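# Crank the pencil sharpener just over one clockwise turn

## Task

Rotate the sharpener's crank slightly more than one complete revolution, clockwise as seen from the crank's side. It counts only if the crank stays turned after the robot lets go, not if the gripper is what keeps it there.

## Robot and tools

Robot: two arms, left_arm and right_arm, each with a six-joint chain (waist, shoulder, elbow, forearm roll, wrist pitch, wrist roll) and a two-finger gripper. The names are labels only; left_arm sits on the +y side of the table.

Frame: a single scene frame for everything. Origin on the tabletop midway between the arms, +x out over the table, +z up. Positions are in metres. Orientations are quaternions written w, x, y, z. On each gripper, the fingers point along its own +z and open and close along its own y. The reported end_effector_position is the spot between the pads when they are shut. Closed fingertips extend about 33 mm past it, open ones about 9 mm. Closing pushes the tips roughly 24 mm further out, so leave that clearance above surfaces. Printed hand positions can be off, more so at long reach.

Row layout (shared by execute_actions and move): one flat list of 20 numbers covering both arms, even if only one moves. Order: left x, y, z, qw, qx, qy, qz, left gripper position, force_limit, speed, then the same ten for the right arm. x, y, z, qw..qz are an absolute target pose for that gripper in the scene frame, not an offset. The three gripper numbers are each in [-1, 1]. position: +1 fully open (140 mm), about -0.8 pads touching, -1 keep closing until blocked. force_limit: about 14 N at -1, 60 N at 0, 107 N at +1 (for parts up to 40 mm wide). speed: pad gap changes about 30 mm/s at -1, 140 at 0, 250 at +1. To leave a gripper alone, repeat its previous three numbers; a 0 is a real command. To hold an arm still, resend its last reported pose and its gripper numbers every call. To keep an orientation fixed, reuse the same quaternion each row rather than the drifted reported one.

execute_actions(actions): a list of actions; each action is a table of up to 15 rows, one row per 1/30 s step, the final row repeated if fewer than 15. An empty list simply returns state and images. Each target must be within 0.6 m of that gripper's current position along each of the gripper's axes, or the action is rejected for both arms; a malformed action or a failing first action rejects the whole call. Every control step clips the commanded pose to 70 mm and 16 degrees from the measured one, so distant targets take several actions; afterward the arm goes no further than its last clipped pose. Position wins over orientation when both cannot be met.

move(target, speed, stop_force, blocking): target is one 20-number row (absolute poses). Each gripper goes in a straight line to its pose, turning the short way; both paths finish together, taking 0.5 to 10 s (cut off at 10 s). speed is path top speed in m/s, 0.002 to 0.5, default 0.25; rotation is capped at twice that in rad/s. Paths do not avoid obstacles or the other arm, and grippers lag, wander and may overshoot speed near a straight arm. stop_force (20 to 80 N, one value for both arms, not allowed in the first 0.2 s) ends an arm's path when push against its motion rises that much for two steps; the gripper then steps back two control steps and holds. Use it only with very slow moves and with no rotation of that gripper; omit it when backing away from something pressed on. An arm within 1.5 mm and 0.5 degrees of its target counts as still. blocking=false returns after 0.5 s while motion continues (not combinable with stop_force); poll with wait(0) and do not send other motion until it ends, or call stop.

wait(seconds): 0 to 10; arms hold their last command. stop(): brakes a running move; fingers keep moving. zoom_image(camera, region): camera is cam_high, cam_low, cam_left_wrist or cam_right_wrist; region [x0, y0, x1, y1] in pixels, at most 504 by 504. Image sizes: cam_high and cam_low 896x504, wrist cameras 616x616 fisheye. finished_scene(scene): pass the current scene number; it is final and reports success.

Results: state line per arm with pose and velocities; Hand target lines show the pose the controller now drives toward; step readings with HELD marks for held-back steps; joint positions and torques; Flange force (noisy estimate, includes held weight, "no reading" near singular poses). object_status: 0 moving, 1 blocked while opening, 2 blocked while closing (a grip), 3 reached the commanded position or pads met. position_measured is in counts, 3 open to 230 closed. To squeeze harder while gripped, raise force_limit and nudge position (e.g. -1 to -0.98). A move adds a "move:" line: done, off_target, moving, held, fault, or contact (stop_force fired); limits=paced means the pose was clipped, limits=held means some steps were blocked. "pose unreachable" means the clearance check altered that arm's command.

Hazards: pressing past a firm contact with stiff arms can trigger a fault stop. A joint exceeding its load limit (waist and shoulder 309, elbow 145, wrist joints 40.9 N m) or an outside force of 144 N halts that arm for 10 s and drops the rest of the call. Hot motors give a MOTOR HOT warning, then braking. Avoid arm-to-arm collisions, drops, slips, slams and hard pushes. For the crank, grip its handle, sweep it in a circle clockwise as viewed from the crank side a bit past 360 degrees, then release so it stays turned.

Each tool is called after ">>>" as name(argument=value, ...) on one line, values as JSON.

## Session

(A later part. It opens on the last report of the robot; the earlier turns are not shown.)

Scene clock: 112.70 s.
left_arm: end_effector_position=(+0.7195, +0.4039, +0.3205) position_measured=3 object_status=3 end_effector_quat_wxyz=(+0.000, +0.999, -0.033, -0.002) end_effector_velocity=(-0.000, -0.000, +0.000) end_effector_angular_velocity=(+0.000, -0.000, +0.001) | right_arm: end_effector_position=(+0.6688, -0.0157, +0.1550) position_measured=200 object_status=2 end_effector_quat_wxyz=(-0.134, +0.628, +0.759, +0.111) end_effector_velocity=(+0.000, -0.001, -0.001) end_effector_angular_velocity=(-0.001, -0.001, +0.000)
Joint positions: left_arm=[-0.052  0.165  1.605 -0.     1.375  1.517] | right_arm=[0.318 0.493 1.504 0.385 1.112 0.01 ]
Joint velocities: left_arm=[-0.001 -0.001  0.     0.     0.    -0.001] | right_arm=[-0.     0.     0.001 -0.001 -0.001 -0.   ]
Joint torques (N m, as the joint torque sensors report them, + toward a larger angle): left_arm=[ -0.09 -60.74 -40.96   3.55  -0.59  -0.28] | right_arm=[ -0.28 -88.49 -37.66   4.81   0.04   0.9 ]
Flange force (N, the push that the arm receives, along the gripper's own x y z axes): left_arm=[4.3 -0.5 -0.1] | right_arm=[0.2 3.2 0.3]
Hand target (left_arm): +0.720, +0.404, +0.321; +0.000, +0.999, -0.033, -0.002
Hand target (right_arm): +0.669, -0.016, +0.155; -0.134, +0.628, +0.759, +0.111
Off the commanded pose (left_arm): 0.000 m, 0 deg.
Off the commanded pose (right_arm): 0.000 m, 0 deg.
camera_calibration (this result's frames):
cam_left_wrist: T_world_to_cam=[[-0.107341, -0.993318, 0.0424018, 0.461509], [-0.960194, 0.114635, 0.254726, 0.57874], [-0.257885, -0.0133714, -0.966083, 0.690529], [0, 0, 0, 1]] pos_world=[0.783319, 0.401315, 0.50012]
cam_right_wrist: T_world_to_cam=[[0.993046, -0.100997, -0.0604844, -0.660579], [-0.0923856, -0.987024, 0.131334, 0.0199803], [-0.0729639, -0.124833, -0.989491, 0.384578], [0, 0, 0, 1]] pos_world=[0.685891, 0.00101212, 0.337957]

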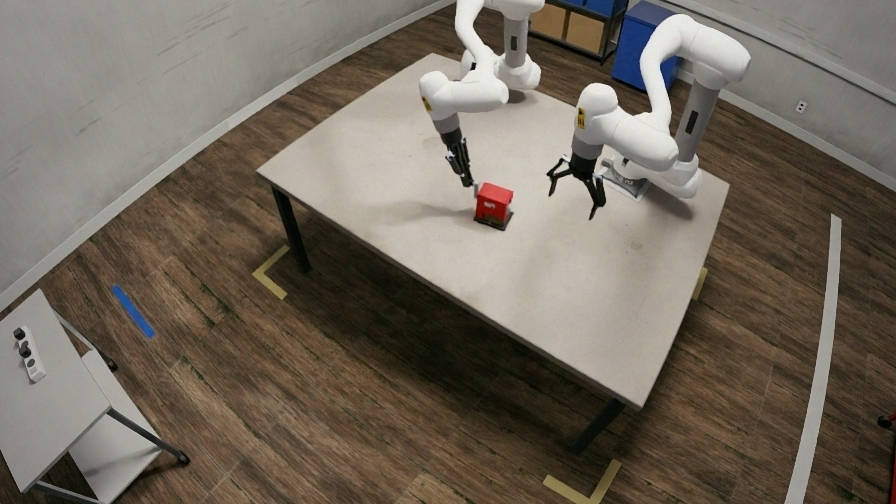

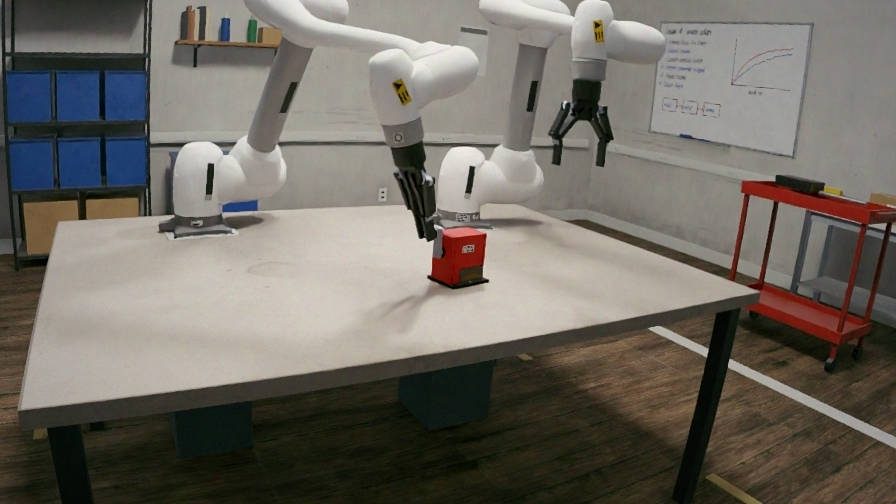

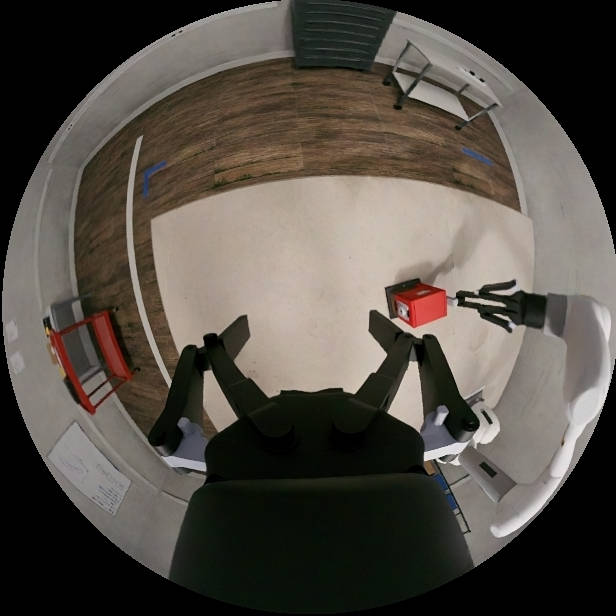

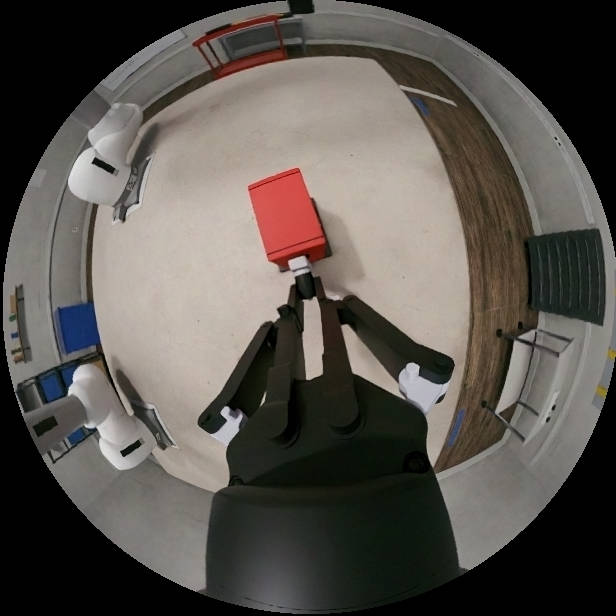

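>>> execute_actions(actions=[[[0.7195,0.4039,0.3205,0.0,0.999,-0.033,-0.002,1,0,0,0.66949,-0.01557,0.15500,-0.13380,0.62773,0.75880,0.11069,-1,-0.5,-0.8],[0.7195,0.4039,0.3205,0.0,0.999,-0.033,-0.002,1,0,0,0.67140,-0.01520,0.15493,-0.13380,0.62773,0.75880,0.11069,-1,-0.5,-0.8],[0.7195,0.4039,0.3205,0.0,0.999,-0.033,-0.002,1,0,0,0.67429,-0.01465,0.15470,-0.13380,0.62773,0.75880,0.11069,-1,-0.5,-0.8],[0.7195,0.4039,0.3205,0.0,0.999,-0.033,-0.002,1,0,0,0.67795,-0.01395,0.15417,-0.13380,0.62773,0.75880,0.11069,-1,-0.5,-0.8],[0.7195,0.4039,0.3205,0.0,0.999,-0.033,-0.002,1,0,0,0.68209,-0.01316,0.15324,-0.13380,0.62773,0.75880,0.11069,-1,-0.5,-0.8],[0.7195,0.4039,0.3205,0.0,0.999,-0.033,-0.002,1,0,0,0.68646,-0.01233,0.15184,-0.13380,0.62773,0.75880,0.11069,-1,-0.5,-0.8],[0.7195,0.4039,0.3205,0.0,0.999,-0.033,-0.002,1,0,0,0.69080,-0.01150,0.15002,-0.13380,0.62773,0.75880,0.11069,-1,-0.5,-0.8],[0.7195,0.4039,0.3205,0.0,0.999,-0.033,-0.002,1,0,0,0.69485,-0.01073,0.14786,-0.13380,0.62773,0.75880,0.11069,-1,-0.5,-0.8],[0.7195,0.4039,0.3205,0.0,0.999,-0.033,-0.002,1,0,0,0.69843,-0.01005,0.14554,-0.13380,0.62773,0.75880,0.11069,-1,-0.5,-0.8],[0.7195,0.4039,0.3205,0.0,0.999,-0.033,-0.002,1,0,0,0.70139,-0.00948,0.14328,-0.13380,0.62773,0.75880,0.11069,-1,-0.5,-0.8],[0.7195,0.4039,0.3205,0.0,0.999,-0.033,-0.002,1,0,0,0.70359,-0.00906,0.14136,-0.13380,0.62773,0.75880,0.11069,-1,-0.5,-0.8],[0.7195,0.4039,0.3205,0.0,0.999,-0.033,-0.002,1,0,0,0.70499,-0.00880,0.14003,-0.13380,0.62773,0.75880,0.11069,-1,-0.5,-0.8],[0.7195,0.4039,0.3205,0.0,0.999,-0.033,-0.002,1,0,0,0.70548,-0.00870,0.13954,-0.13380,0.62773,0.75880,0.11069,-1,-0.5,-0.8]]])

>>> execute_actions(actions=[])

Scene clock: 128.67 s.
left_arm: end_effector_position=(+0.7195, +0.4039, +0.3205) position_measured=3 object_status=3 end_effector_quat_wxyz=(+0.000, +0.999, -0.033, -0.002) end_effector_velocity=(+0.000, -0.000, +0.001) end_effector_angular_velocity=(-0.001, -0.001, +0.000) | right_arm: end_effector_position=(+0.7052, -0.0088, +0.1395) position_measured=200 object_status=2 end_effector_quat_wxyz=(-0.134, +0.628, +0.759, +0.110) end_effector_velocity=(+0.006, +0.002, -0.002) end_effector_angular_velocity=(+0.002, -0.004, -0.000)
Joint positions: left_arm=[-0.052  0.165  1.605 -0.     1.375  1.517] | right_arm=[0.31  0.557 1.431 0.383 1.123 0.006]
Joint velocities: left_arm=[ 0.    -0.001 -0.    -0.001 -0.     0.   ] | right_arm=[-0.     0.009 -0.01   0.001 -0.003 -0.002]
Joint torques (N m, as the joint torque sensors report them, + toward a larger angle): left_arm=[  0.32 -61.89 -41.2    3.59  -0.63  -0.56] | right_arm=[  5.63 -98.51 -33.16   5.31   2.86   0.89]
Flange force (N, the push that the arm receives, along the gripper's own x y z axes): left_arm=[5.6 -0.4 0.4] | right_arm=[-0.6 7.9 -5.9]
Hand target (left_arm): +0.720, +0.404, +0.321; +0.000, +0.999, -0.033, -0.002
Hand target (right_arm): +0.705, -0.009, +0.140; -0.134, +0.628, +0.759, +0.111
Off the commanded pose (left_arm): 0.000 m, 0 deg.
Off the commanded pose (right_arm): 0.000 m, 0 deg.
Step readings (end_effector_position):
0: left_arm (+0.7195, +0.4039, +0.3205) | right_arm (+0.6688, -0.0157, +0.1550)
1: left_arm (+0.7195, +0.4039, +0.3205) | right_arm (+0.6688, -0.0157, +0.1549)
2: left_arm (+0.7195, +0.4039, +0.3205) | right_arm (+0.6692, -0.0156, +0.1548)
4: left_arm (+0.7195, +0.4039, +0.3205) | right_arm (+0.6726, -0.0147, +0.1547)
8: left_arm (+0.7195, +0.4039, +0.3205) | right_arm (+0.6871, -0.0121, +0.1513)
15: end_effector_position above
camera_calibration (this result's frames):
cam_left_wrist: T_world_to_cam=[[-0.107341, -0.993318, 0.042402, 0.461509], [-0.960194, 0.114635, 0.254727, 0.57874], [-0.257885, -0.0133716, -0.966083, 0.69053], [0, 0, 0, 1]] pos_world=[0.783319, 0.401315, 0.50012]
cam_right_wrist: T_world_to_cam=[[0.99303, -0.100913, -0.0608873, -0.696902], [-0.0922188, -0.986982, 0.131767, 0.032016], [-0.0733916, -0.125233, -0.989409, 0.373075], [0, 0, 0, 1]] pos_world=[0.722377, 0.00799454, 0.322473]

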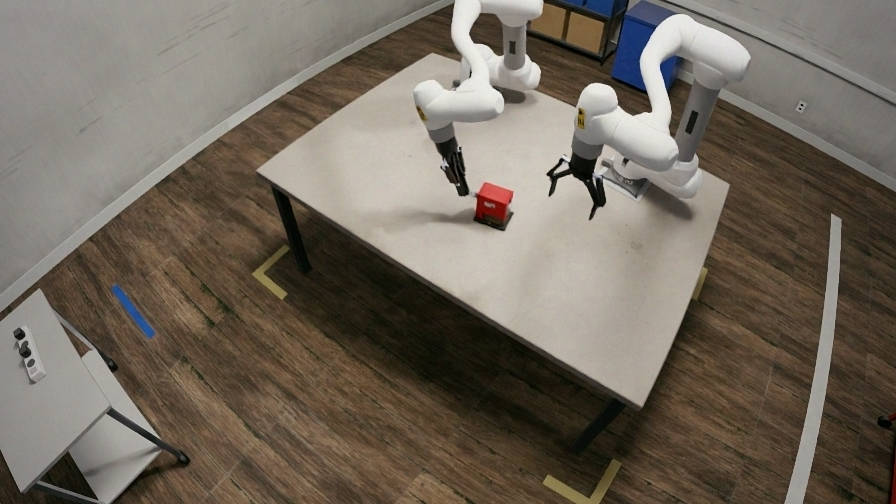

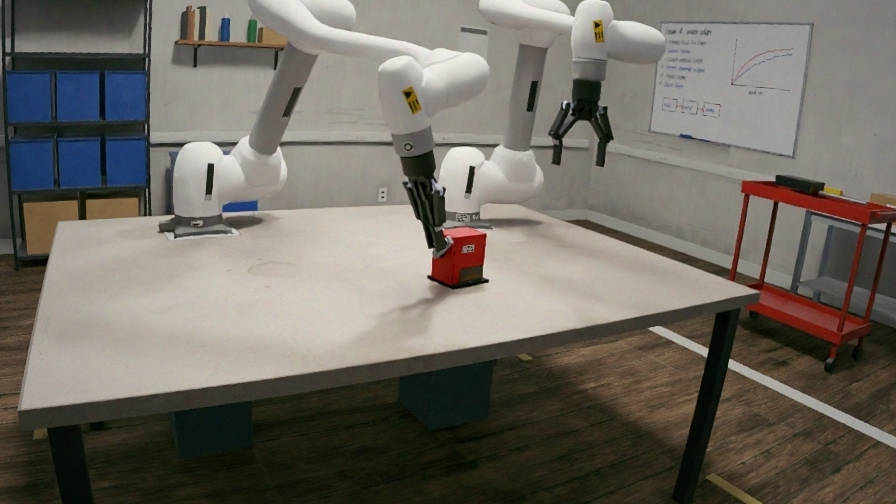

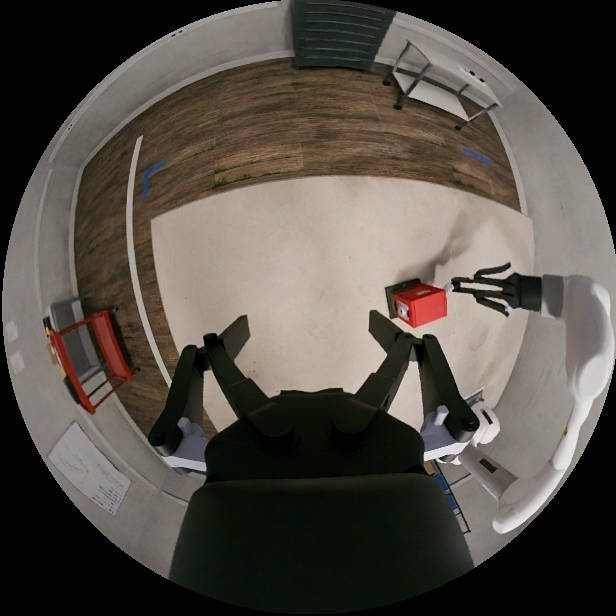

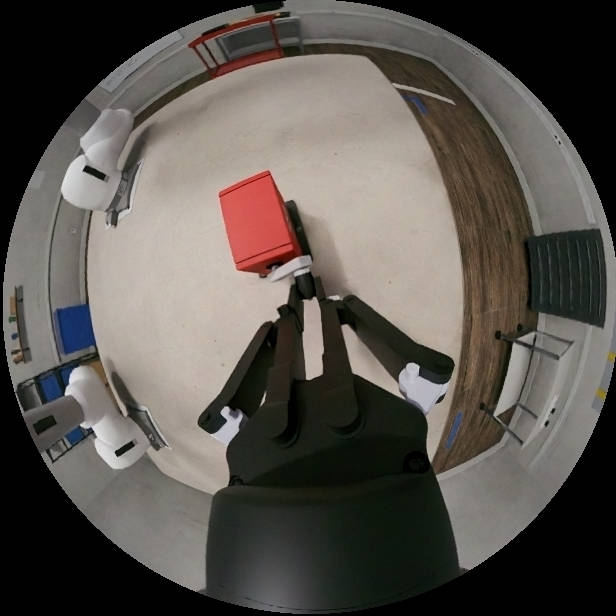

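Scene clock: 128.67 s.
left_arm: end_effector_position=(+0.7195, +0.4039, +0.3205) position_measured=3 object_status=3 end_effector_quat_wxyz=(+0.000, +0.999, -0.033, -0.002) end_effector_velocity=(+0.000, -0.000, +0.001) end_effector_angular_velocity=(-0.001, -0.001, +0.000) | right_arm: end_effector_position=(+0.7052, -0.0088, +0.1395) position_measured=200 object_status=2 end_effector_quat_wxyz=(-0.134, +0.628, +0.759, +0.110) end_effector_velocity=(+0.006, +0.002, -0.002) end_effector_angular_velocity=(+0.002, -0.004, -0.000)
Joint positions: left_arm=[-0.052  0.165  1.605 -0.     1.375  1.517] | right_arm=[0.31  0.557 1.431 0.383 1.123 0.006]
Joint velocities: left_arm=[ 0.    -0.001 -0.    -0.001 -0.     0.   ] | right_arm=[-0.     0.009 -0.01   0.001 -0.003 -0.002]
Joint torques (N m, as the joint torque sensors report them, + toward a larger angle): left_arm=[  0.32 -61.89 -41.2    3.59  -0.63  -0.56] | right_arm=[  5.63 -98.51 -33.16   5.31   2.86   0.89]
Flange force (N, the push that the arm receives, along the gripper's own x y z axes): left_arm=[5.6 -0.4 0.4] | right_arm=[-0.6 7.9 -5.9]
Hand target (left_arm): +0.720, +0.404, +0.321; +0.000, +0.999, -0.033, -0.002
Hand target (right_arm): +0.705, -0.009, +0.140; -0.134, +0.628, +0.759, +0.111
Off the commanded pose (left_arm): 0.000 m, 0 deg.
Off the commanded pose (right_arm): 0.000 m, 0 deg.
camera_calibration (this result's frames):
cam_left_wrist: T_world_to_cam=[[-0.107341, -0.993318, 0.042402, 0.461509], [-0.960194, 0.114635, 0.254727, 0.57874], [-0.257885, -0.0133716, -0.966083, 0.69053], [0, 0, 0, 1]] pos_world=[0.783319, 0.401315, 0.50012]
cam_right_wrist: T_world_to_cam=[[0.99303, -0.100913, -0.0608873, -0.696902], [-0.0922188, -0.986982, 0.131767, 0.032016], [-0.0733916, -0.125233, -0.989409, 0.373075], [0, 0, 0, 1]] pos_world=[0.722377, 0.00799454, 0.322473]

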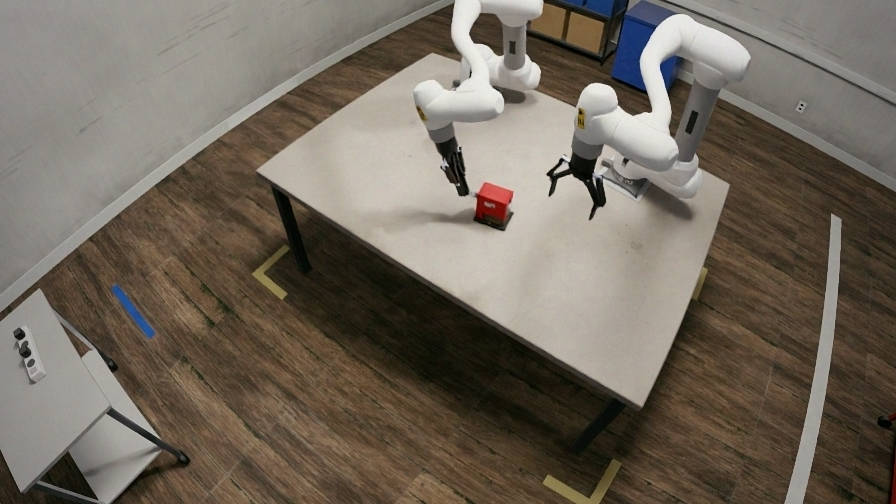

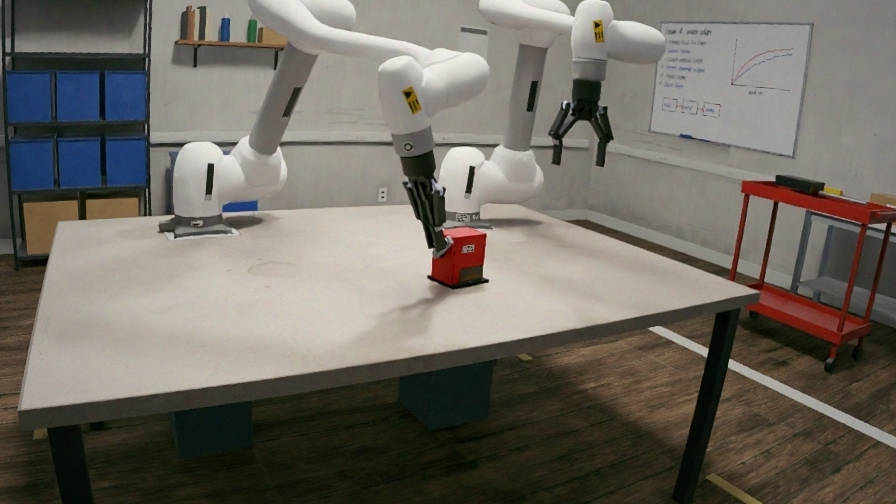

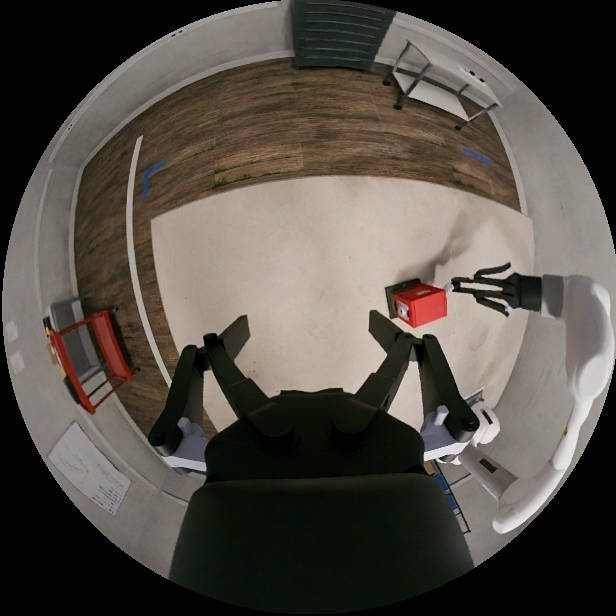

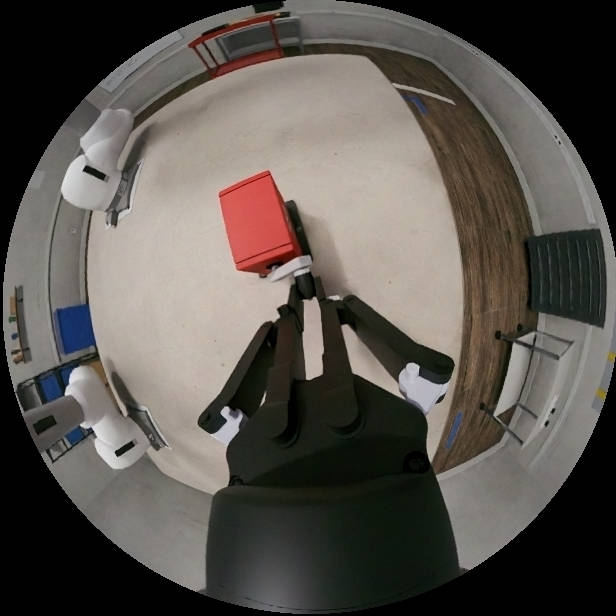

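>>> execute_actions(actions=[])

Scene clock: 131.83 s.
left_arm: end_effector_position=(+0.7195, +0.4039, +0.3205) position_measured=3 object_status=3 end_effector_quat_wxyz=(+0.000, +0.999, -0.033, -0.002) end_effector_velocity=(-0.000, +0.000, +0.000) end_effector_angular_velocity=(-0.001, -0.000, +0.001) | right_arm: end_effector_position=(+0.7055, -0.0086, +0.1396) position_measured=200 object_status=2 end_effector_quat_wxyz=(-0.134, +0.628, +0.759, +0.111) end_effector_velocity=(+0.000, +0.000, +0.000) end_effector_angular_velocity=(+0.001, +0.000, -0.002)
Joint positions: left_arm=[-0.052  0.165  1.605 -0.     1.375  1.517] | right_arm=[0.31  0.557 1.431 0.383 1.122 0.006]
Joint velocities: left_arm=[ 0.001 -0.     0.    -0.001  0.     0.   ] | right_arm=[-0.001  0.    -0.     0.002 -0.     0.001]
Joint torques (N m, as the joint torque sensors report them, + toward a larger angle): left_arm=[ -0.68 -60.39 -40.76   3.45  -0.7   -0.27] | right_arm=[  3.53 -93.79 -36.56   6.21   1.38   0.69]
Flange force (N, the push that the arm receives, along the gripper's own x y z axes): left_arm=[4.2 -1.6 -0.6] | right_arm=[-3.3 5.5 -1.3]
Hand target (left_arm): +0.720, +0.404, +0.321; +0.000, +0.999, -0.033, -0.002
Hand target (right_arm): +0.705, -0.009, +0.140; -0.134, +0.628, +0.759, +0.111
Off the commanded pose (left_arm): 0.000 m, 0 deg.
Off the commanded pose (right_arm): 0.000 m, 0 deg.
camera_calibration (this result's frames):
cam_left_wrist: T_world_to_cam=[[-0.107341, -0.993318, 0.0424018, 0.461509], [-0.960194, 0.114635, 0.254726, 0.57874], [-0.257885, -0.0133714, -0.966083, 0.69053], [0, 0, 0, 1]] pos_world=[0.783319, 0.401315, 0.50012]
cam_right_wrist: T_world_to_cam=[[0.993041, -0.101032, -0.060509, -0.697227], [-0.0924132, -0.987014, 0.131386, 0.0323789], [-0.0729974, -0.12488, -0.989483, 0.372872], [0, 0, 0, 1]] pos_world=[0.722586, 0.00808018, 0.322508]

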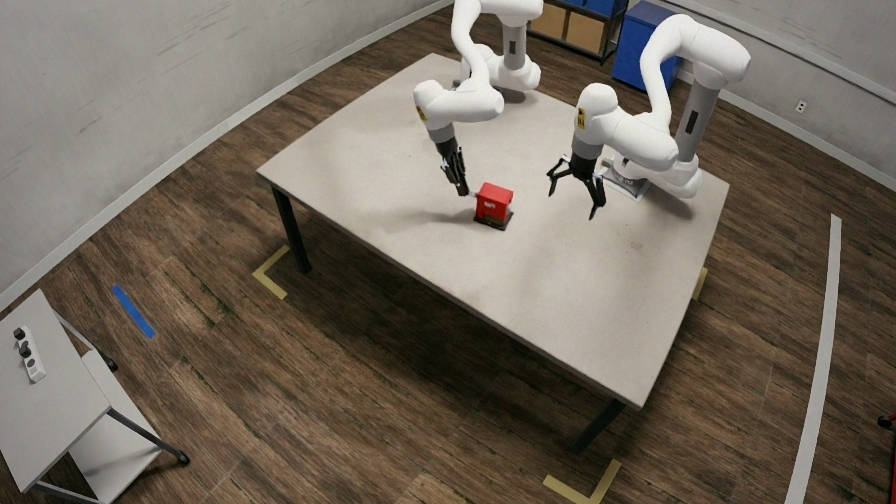

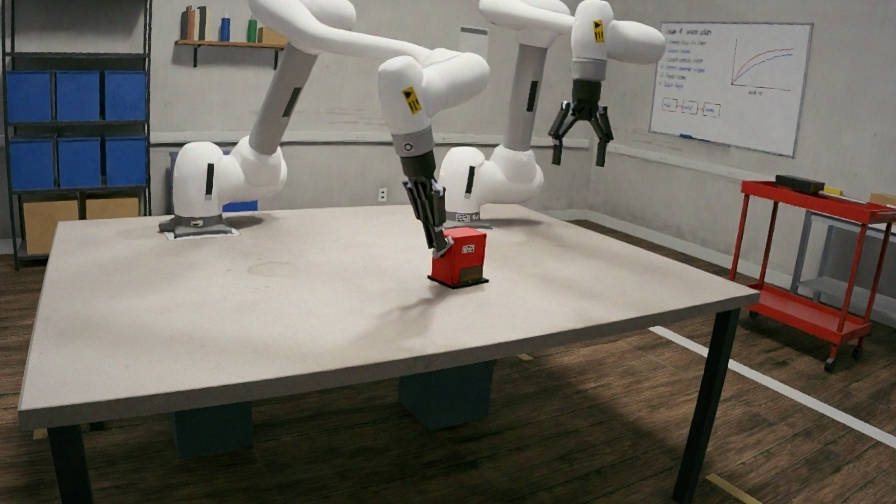

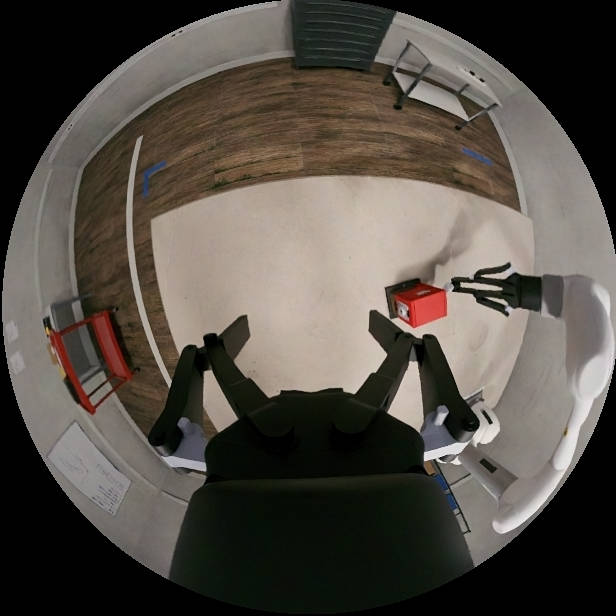

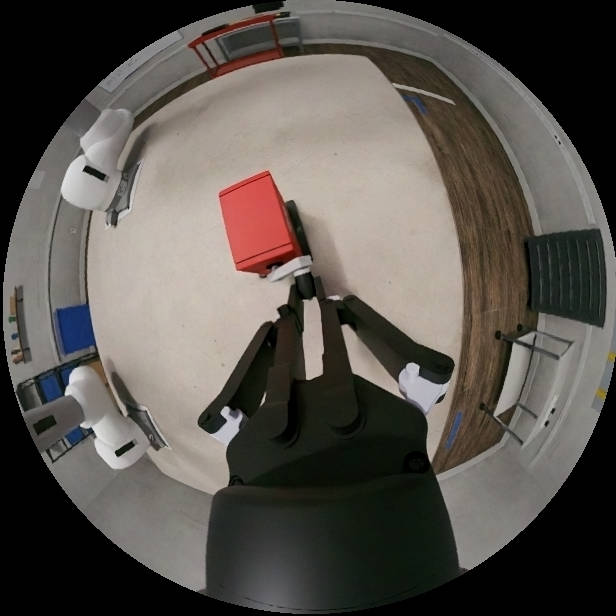

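>>> execute_actions(actions=[[[0.7195,0.4039,0.3205,0.0,0.999,-0.033,-0.002,1,0,0,0.70609,-0.00878,0.13898,-0.13380,0.62773,0.75880,0.11069,-1,-0.5,-0.8],[0.7195,0.4039,0.3205,0.0,0.999,-0.033,-0.002,1,0,0,0.70709,-0.00859,0.13791,-0.13380,0.62773,0.75880,0.11069,-1,-0.5,-0.8],[0.7195,0.4039,0.3205,0.0,0.999,-0.033,-0.002,1,0,0,0.70853,-0.00833,0.13624,-0.13380,0.62773,0.75880,0.11069,-1,-0.5,-0.8],[0.7195,0.4039,0.3205,0.0,0.999,-0.033,-0.002,1,0,0,0.71034,-0.00799,0.13394,-0.13380,0.62773,0.75880,0.11069,-1,-0.5,-0.8],[0.7195,0.4039,0.3205,0.0,0.999,-0.033,-0.002,1,0,0,0.71242,-0.00760,0.13091,-0.13380,0.62773,0.75880,0.11069,-1,-0.5,-0.8],[0.7195,0.4039,0.3205,0.0,0.999,-0.033,-0.002,1,0,0,0.71451,-0.00722,0.12734,-0.13380,0.62773,0.75880,0.11069,-1,-0.5,-0.8],[0.7195,0.4039,0.3205,0.0,0.999,-0.033,-0.002,1,0,0,0.71631,-0.00688,0.12362,-0.13380,0.62773,0.75880,0.11069,-1,-0.5,-0.8],[0.7195,0.4039,0.3205,0.0,0.999,-0.033,-0.002,1,0,0,0.71783,-0.00660,0.11976,-0.13380,0.62773,0.75880,0.11069,-1,-0.5,-0.8],[0.7195,0.4039,0.3205,0.0,0.999,-0.033,-0.002,1,0,0,0.71904,-0.00637,0.11579,-0.13380,0.62773,0.75880,0.11069,-1,-0.5,-0.8],[0.7195,0.4039,0.3205,0.0,0.999,-0.033,-0.002,1,0,0,0.71994,-0.00621,0.11174,-0.13380,0.62773,0.75880,0.11069,-1,-0.5,-0.8],[0.7195,0.4039,0.3205,0.0,0.999,-0.033,-0.002,1,0,0,0.72053,-0.00610,0.10763,-0.13380,0.62773,0.75880,0.11069,-1,-0.5,-0.8],[0.7195,0.4039,0.3205,0.0,0.999,-0.033,-0.002,1,0,0,0.72079,-0.00605,0.10348,-0.13380,0.62773,0.75880,0.11069,-1,-0.5,-0.8],[0.7195,0.4039,0.3205,0.0,0.999,-0.033,-0.002,1,0,0,0.72074,-0.00606,0.09933,-0.13380,0.62773,0.75880,0.11069,-1,-0.5,-0.8],[0.7195,0.4039,0.3205,0.0,0.999,-0.033,-0.002,1,0,0,0.72037,-0.00613,0.09519,-0.13380,0.62773,0.75880,0.11069,-1,-0.5,-0.8],[0.7195,0.4039,0.3205,0.0,0.999,-0.033,-0.002,1,0,0,0.71967,-0.00626,0.09110,-0.13380,0.62773,0.75880,0.11069,-1,-0.5,-0.8]],[[0.7195,0.4039,0.3205,0.0,0.999,-0.033,-0.002,1,0,0,0.71867,-0.00644,0.08708,-0.13380,0.62773,0.75880,0.11069,-1,-0.5,-0.8],[0.7195,0.4039,0.3205,0.0,0.999,-0.033,-0.002,1,0,0,0.71736,-0.00669,0.08314,-0.13380,0.62773,0.75880,0.11069,-1,-0.5,-0.8],[0.7195,0.4039,0.3205,0.0,0.999,-0.033,-0.002,1,0,0,0.71574,-0.00699,0.07933,-0.13380,0.62773,0.75880,0.11069,-1,-0.5,-0.8],[0.7195,0.4039,0.3205,0.0,0.999,-0.033,-0.002,1,0,0,0.71384,-0.00734,0.07565,-0.13380,0.62773,0.75880,0.11069,-1,-0.5,-0.8],[0.7195,0.4039,0.3205,0.0,0.999,-0.033,-0.002,1,0,0,0.71166,-0.00774,0.07214,-0.13380,0.62773,0.75880,0.11069,-1,-0.5,-0.8],[0.7195,0.4039,0.3205,0.0,0.999,-0.033,-0.002,1,0,0,0.70922,-0.00820,0.06881,-0.13380,0.62773,0.75880,0.11069,-1,-0.5,-0.8],[0.7195,0.4039,0.3205,0.0,0.999,-0.033,-0.002,1,0,0,0.70653,-0.00870,0.06569,-0.13380,0.62773,0.75880,0.11069,-1,-0.5,-0.8],[0.7195,0.4039,0.3205,0.0,0.999,-0.033,-0.002,1,0,0,0.70360,-0.00924,0.06279,-0.13380,0.62773,0.75880,0.11069,-1,-0.5,-0.8],[0.7195,0.4039,0.3205,0.0,0.999,-0.033,-0.002,1,0,0,0.70082,-0.00976,0.06041,-0.13380,0.62773,0.75880,0.11069,-1,-0.5,-0.8],[0.7195,0.4039,0.3205,0.0,0.999,-0.033,-0.002,1,0,0,0.69848,-0.01019,0.05866,-0.13380,0.62773,0.75880,0.11069,-1,-0.5,-0.8],[0.7195,0.4039,0.3205,0.0,0.999,-0.033,-0.002,1,0,0,0.69667,-0.01053,0.05744,-0.13380,0.62773,0.75880,0.11069,-1,-0.5,-0.8],[0.7195,0.4039,0.3205,0.0,0.999,-0.033,-0.002,1,0,0,0.69543,-0.01076,0.05666,-0.13380,0.62773,0.75880,0.11069,-1,-0.5,-0.8],[0.7195,0.4039,0.3205,0.0,0.999,-0.033,-0.002,1,0,0,0.69481,-0.01087,0.05629,-0.13380,0.62773,0.75880,0.11069,-1,-0.5,-0.8]]])

Scene clock: 159.50 s.
left_arm: end_effector_position=(+0.7195, +0.4039, +0.3205) position_measured=3 object_status=3 end_effector_quat_wxyz=(+0.000, +0.999, -0.033, -0.002) end_effector_velocity=(+0.000, +0.000, +0.001) end_effector_angular_velocity=(-0.000, -0.003, +0.001) | right_arm: end_effector_position=(+0.6950, -0.0108, +0.0565) position_measured=200 object_status=2 end_effector_quat_wxyz=(-0.134, +0.628, +0.759, +0.111) end_effector_velocity=(-0.005, -0.002, -0.003) end_effector_angular_velocity=(+0.000, -0.001, -0.001)
Joint positions: left_arm=[-0.052  0.165  1.605 -0.     1.375  1.517] | right_arm=[ 0.312  0.605  1.518  0.413  0.997 -0.052]
Joint velocities: left_arm=[ 0.    -0.001 -0.     0.    -0.001 -0.001] | right_arm=[ 0.    -0.005  0.015  0.003 -0.011 -0.004]
Joint torques (N m, as the joint torque sensors report them, + toward a larger angle): left_arm=[  1.56 -63.   -41.5    3.76  -0.4   -0.43] | right_arm=[-13.27 -70.4  -33.4    0.54  -7.45   0.93]
Flange force (N, the push that the arm receives, along the gripper's own x y z axes): left_arm=[6.7 1.6 1.7] | right_arm=[17.2 -17.3 -27.7]
Flange force at the end of the 1st action (N, along the gripper's axes at the end of the call): left_arm=[7.5 -2.0 0.0] | right_arm=[-0.1 -7.6 2.9]
Hand target (left_arm): +0.720, +0.404, +0.321; +0.000, +0.999, -0.033, -0.002
Hand target (right_arm): +0.695, -0.011, +0.056; -0.134, +0.628, +0.759, +0.111
Off the commanded pose (left_arm): 0.000 m, 0 deg.
Off the commanded pose (right_arm): 0.000 m, 0 deg.
Step readings (end_effector_position; steps 1 to 15: 1st action; 16 to 30: 2nd action):
0: left_arm (+0.7195, +0.4039, +0.3205) | right_arm (+0.7055, -0.0086, +0.1396)
1: left_arm (+0.7195, +0.4039, +0.3205) | right_arm (+0.7055, -0.0087, +0.1395)
2: left_arm (+0.7195, +0.4039, +0.3205) | right_arm (+0.7059, -0.0087, +0.1392)
4: left_arm (+0.7195, +0.4039, +0.3205) | right_arm (+0.7078, -0.0084, +0.1371)
8: left_arm (+0.7195, +0.4039, +0.3205) | right_arm (+0.7149, -0.0071, +0.1261)
15: left_arm (+0.7195, +0.4039, +0.3205) | right_arm (+0.7204, -0.0061, +0.0977)
16: left_arm (+0.7195, +0.4039, +0.3205) | right_arm (+0.7199, -0.0063, +0.0936)
17: left_arm (+0.7195, +0.4039, +0.3205) | right_arm (+0.7191, -0.0065, +0.0896)
19: left_arm (+0.7195, +0.4039, +0.3205) | right_arm (+0.7166, -0.0070, +0.0819)
23: left_arm (+0.7195, +0.4039, +0.3205) | right_arm (+0.7083, -0.0084, +0.0678)
30: end_effector_position above
camera_calibration (this result's frames):
cam_left_wrist: T_world_to_cam=[[-0.107341, -0.993318, 0.0424018, 0.461509], [-0.960194, 0.114635, 0.254726, 0.57874], [-0.257885, -0.0133714, -0.966083, 0.690529], [0, 0, 0, 1]] pos_world=[0.783319, 0.401315, 0.50012]
cam_right_wrist: T_world_to_cam=[[0.993057, -0.100947, -0.0603984, -0.692127], [-0.0923516, -0.987037, 0.131257, 0.0401168], [-0.0728655, -0.124768, -0.989507, 0.289579], [0, 0, 0, 1]] pos_world=[0.712127, 0.00585909, 0.239471]

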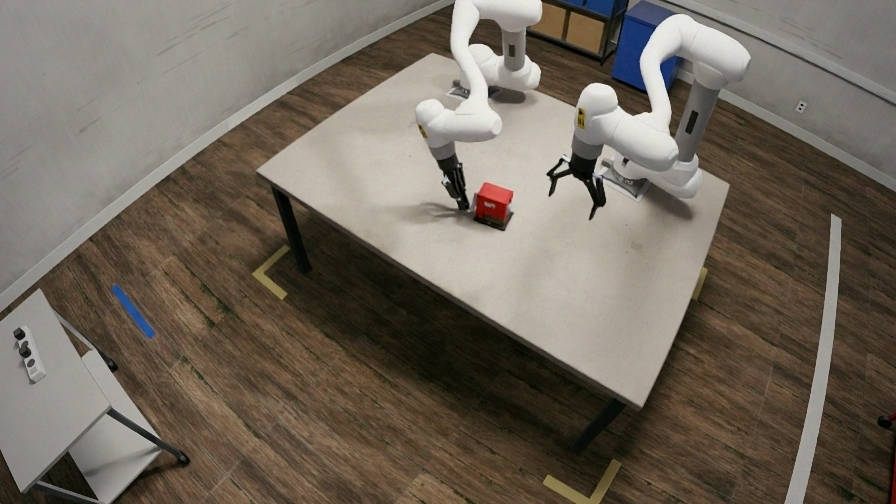

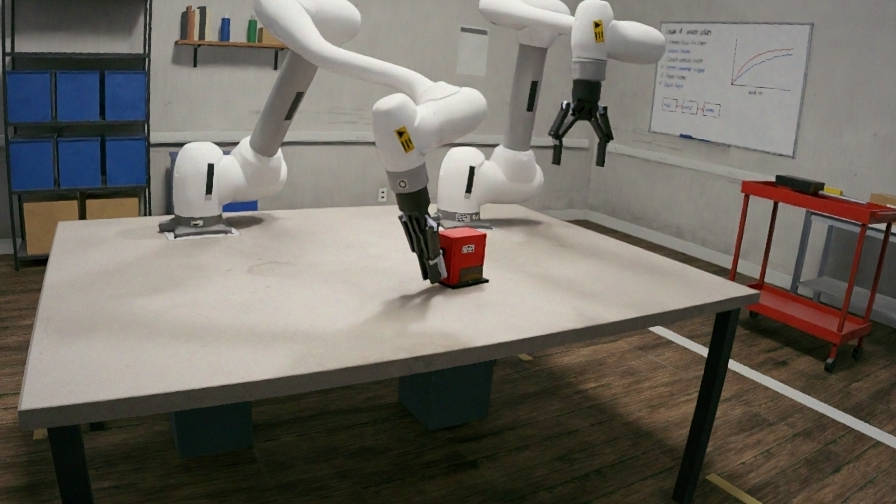

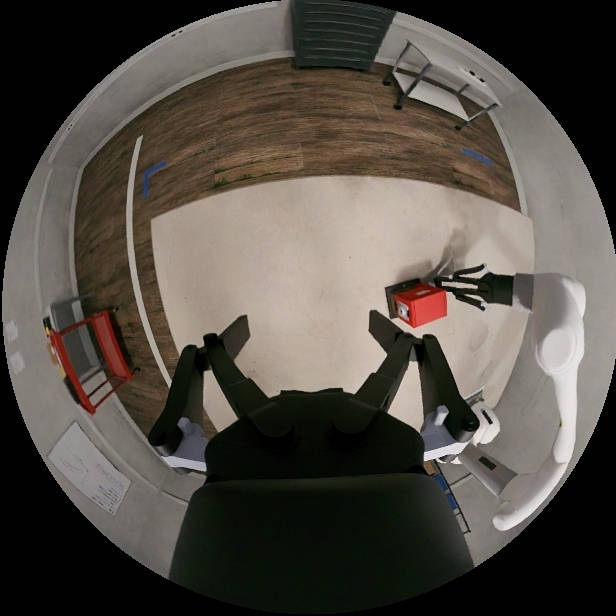

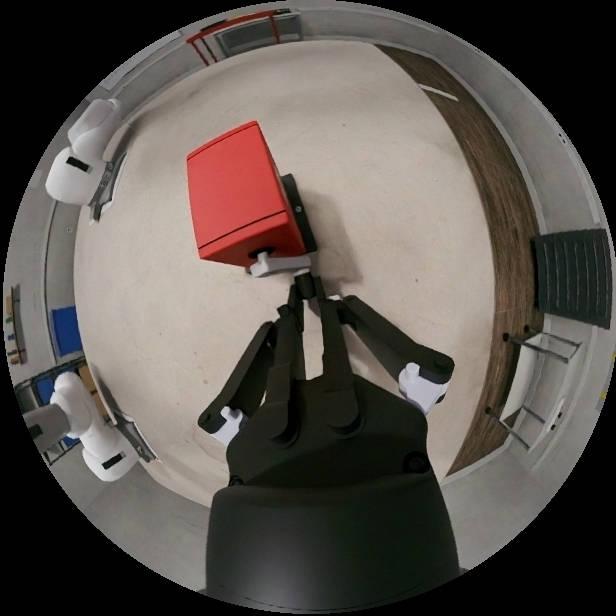

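>>> execute_actions(actions=[])

Scene clock: 160.93 s.
left_arm: end_effector_position=(+0.7195, +0.4039, +0.3205) position_measured=3 object_status=3 end_effector_quat_wxyz=(+0.000, +0.999, -0.033, -0.002) end_effector_velocity=(+0.000, -0.000, +0.000) end_effector_angular_velocity=(-0.001, -0.001, -0.001) | right_arm: end_effector_position=(+0.6948, -0.0109, +0.0563) position_measured=200 object_status=2 end_effector_quat_wxyz=(-0.134, +0.628, +0.759, +0.111) end_effector_velocity=(+0.001, +0.000, +0.001) end_effector_angular_velocity=(-0.001, -0.002, +0.001)
Joint positions: left_arm=[-0.052  0.165  1.605 -0.     1.375  1.517] | right_arm=[ 0.312  0.605  1.519  0.413  0.997 -0.053]
Joint velocities: left_arm=[ 0.    -0.     0.    -0.001 -0.     0.001] | right_arm=[ 0.    -0.    -0.001 -0.001 -0.    -0.   ]
Joint torques (N m, as the joint torque sensors report them, + toward a larger angle): left_arm=[ -0.09 -60.96 -41.35   3.81  -0.68  -0.3 ] | right_arm=[ -9.9  -69.98 -31.2    0.01  -7.48   1.21]
Flange force (N, the push that the arm receives, along the gripper's own x y z axes): left_arm=[4.4 -0.4 0.7] | right_arm=[14.7 -17.8 -29.3]
Hand target (left_arm): +0.720, +0.404, +0.321; +0.000, +0.999, -0.033, -0.002
Hand target (right_arm): +0.695, -0.011, +0.056; -0.134, +0.628, +0.759, +0.111
Off the commanded pose (left_arm): 0.000 m, 0 deg.
Off the commanded pose (right_arm): 0.000 m, 0 deg.
camera_calibration (this result's frames):
cam_left_wrist: T_world_to_cam=[[-0.107341, -0.993318, 0.0424018, 0.461509], [-0.960194, 0.114635, 0.254726, 0.57874], [-0.257885, -0.0133714, -0.966083, 0.69053], [0, 0, 0, 1]] pos_world=[0.783319, 0.401315, 0.50012]
cam_right_wrist: T_world_to_cam=[[0.993053, -0.10092, -0.0605011, -0.69192], [-0.092308, -0.987033, 0.13132, 0.0400315], [-0.0729695, -0.124823, -0.989492, 0.289433], [0, 0, 0, 1]] pos_world=[0.711928, 0.00581163, 0.239273]

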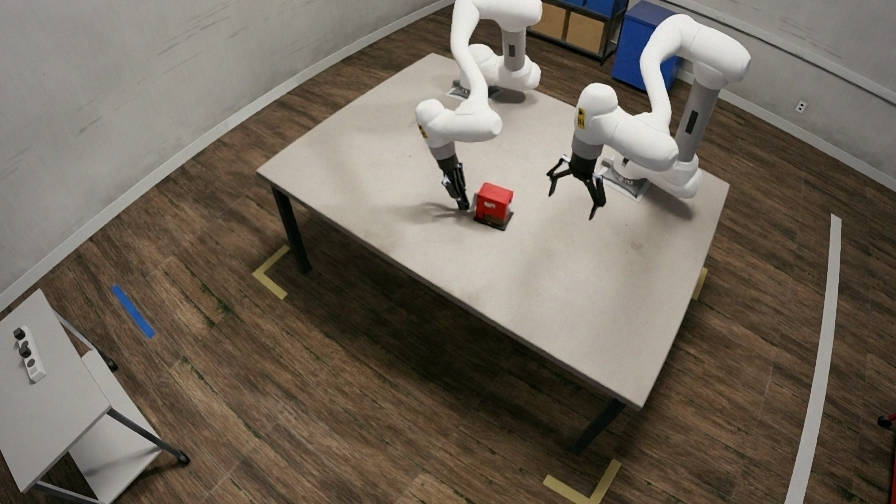

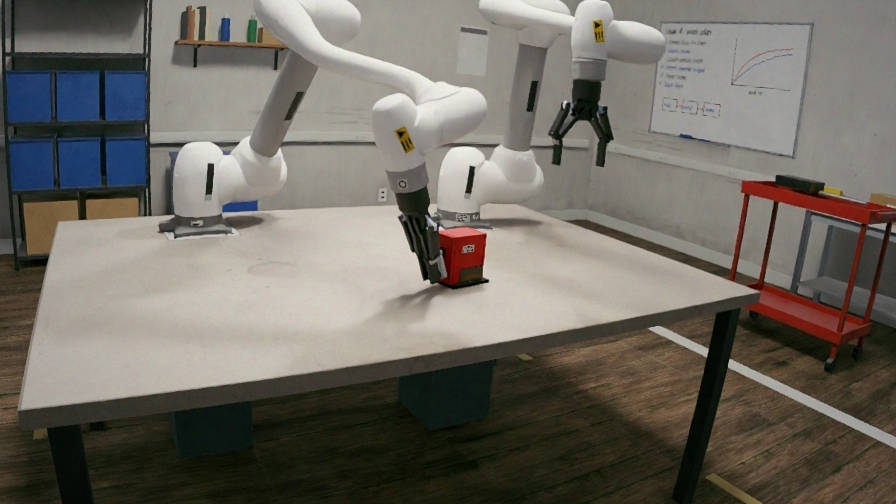

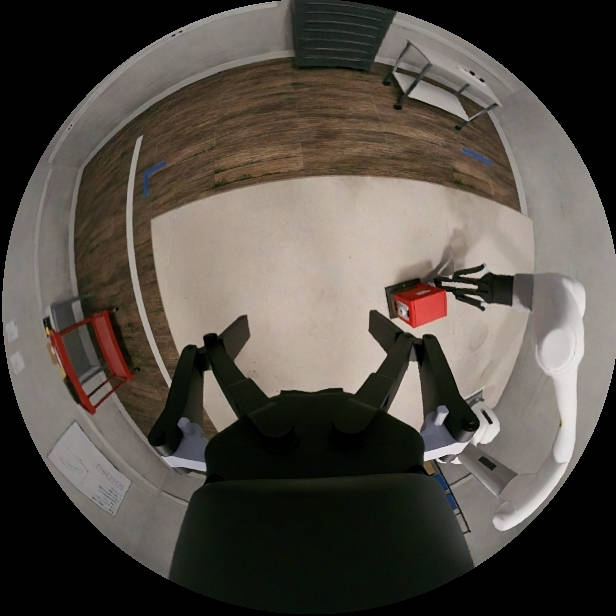

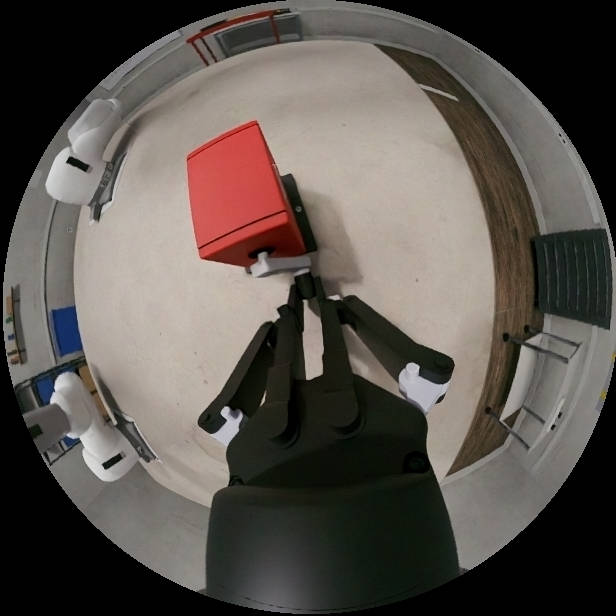

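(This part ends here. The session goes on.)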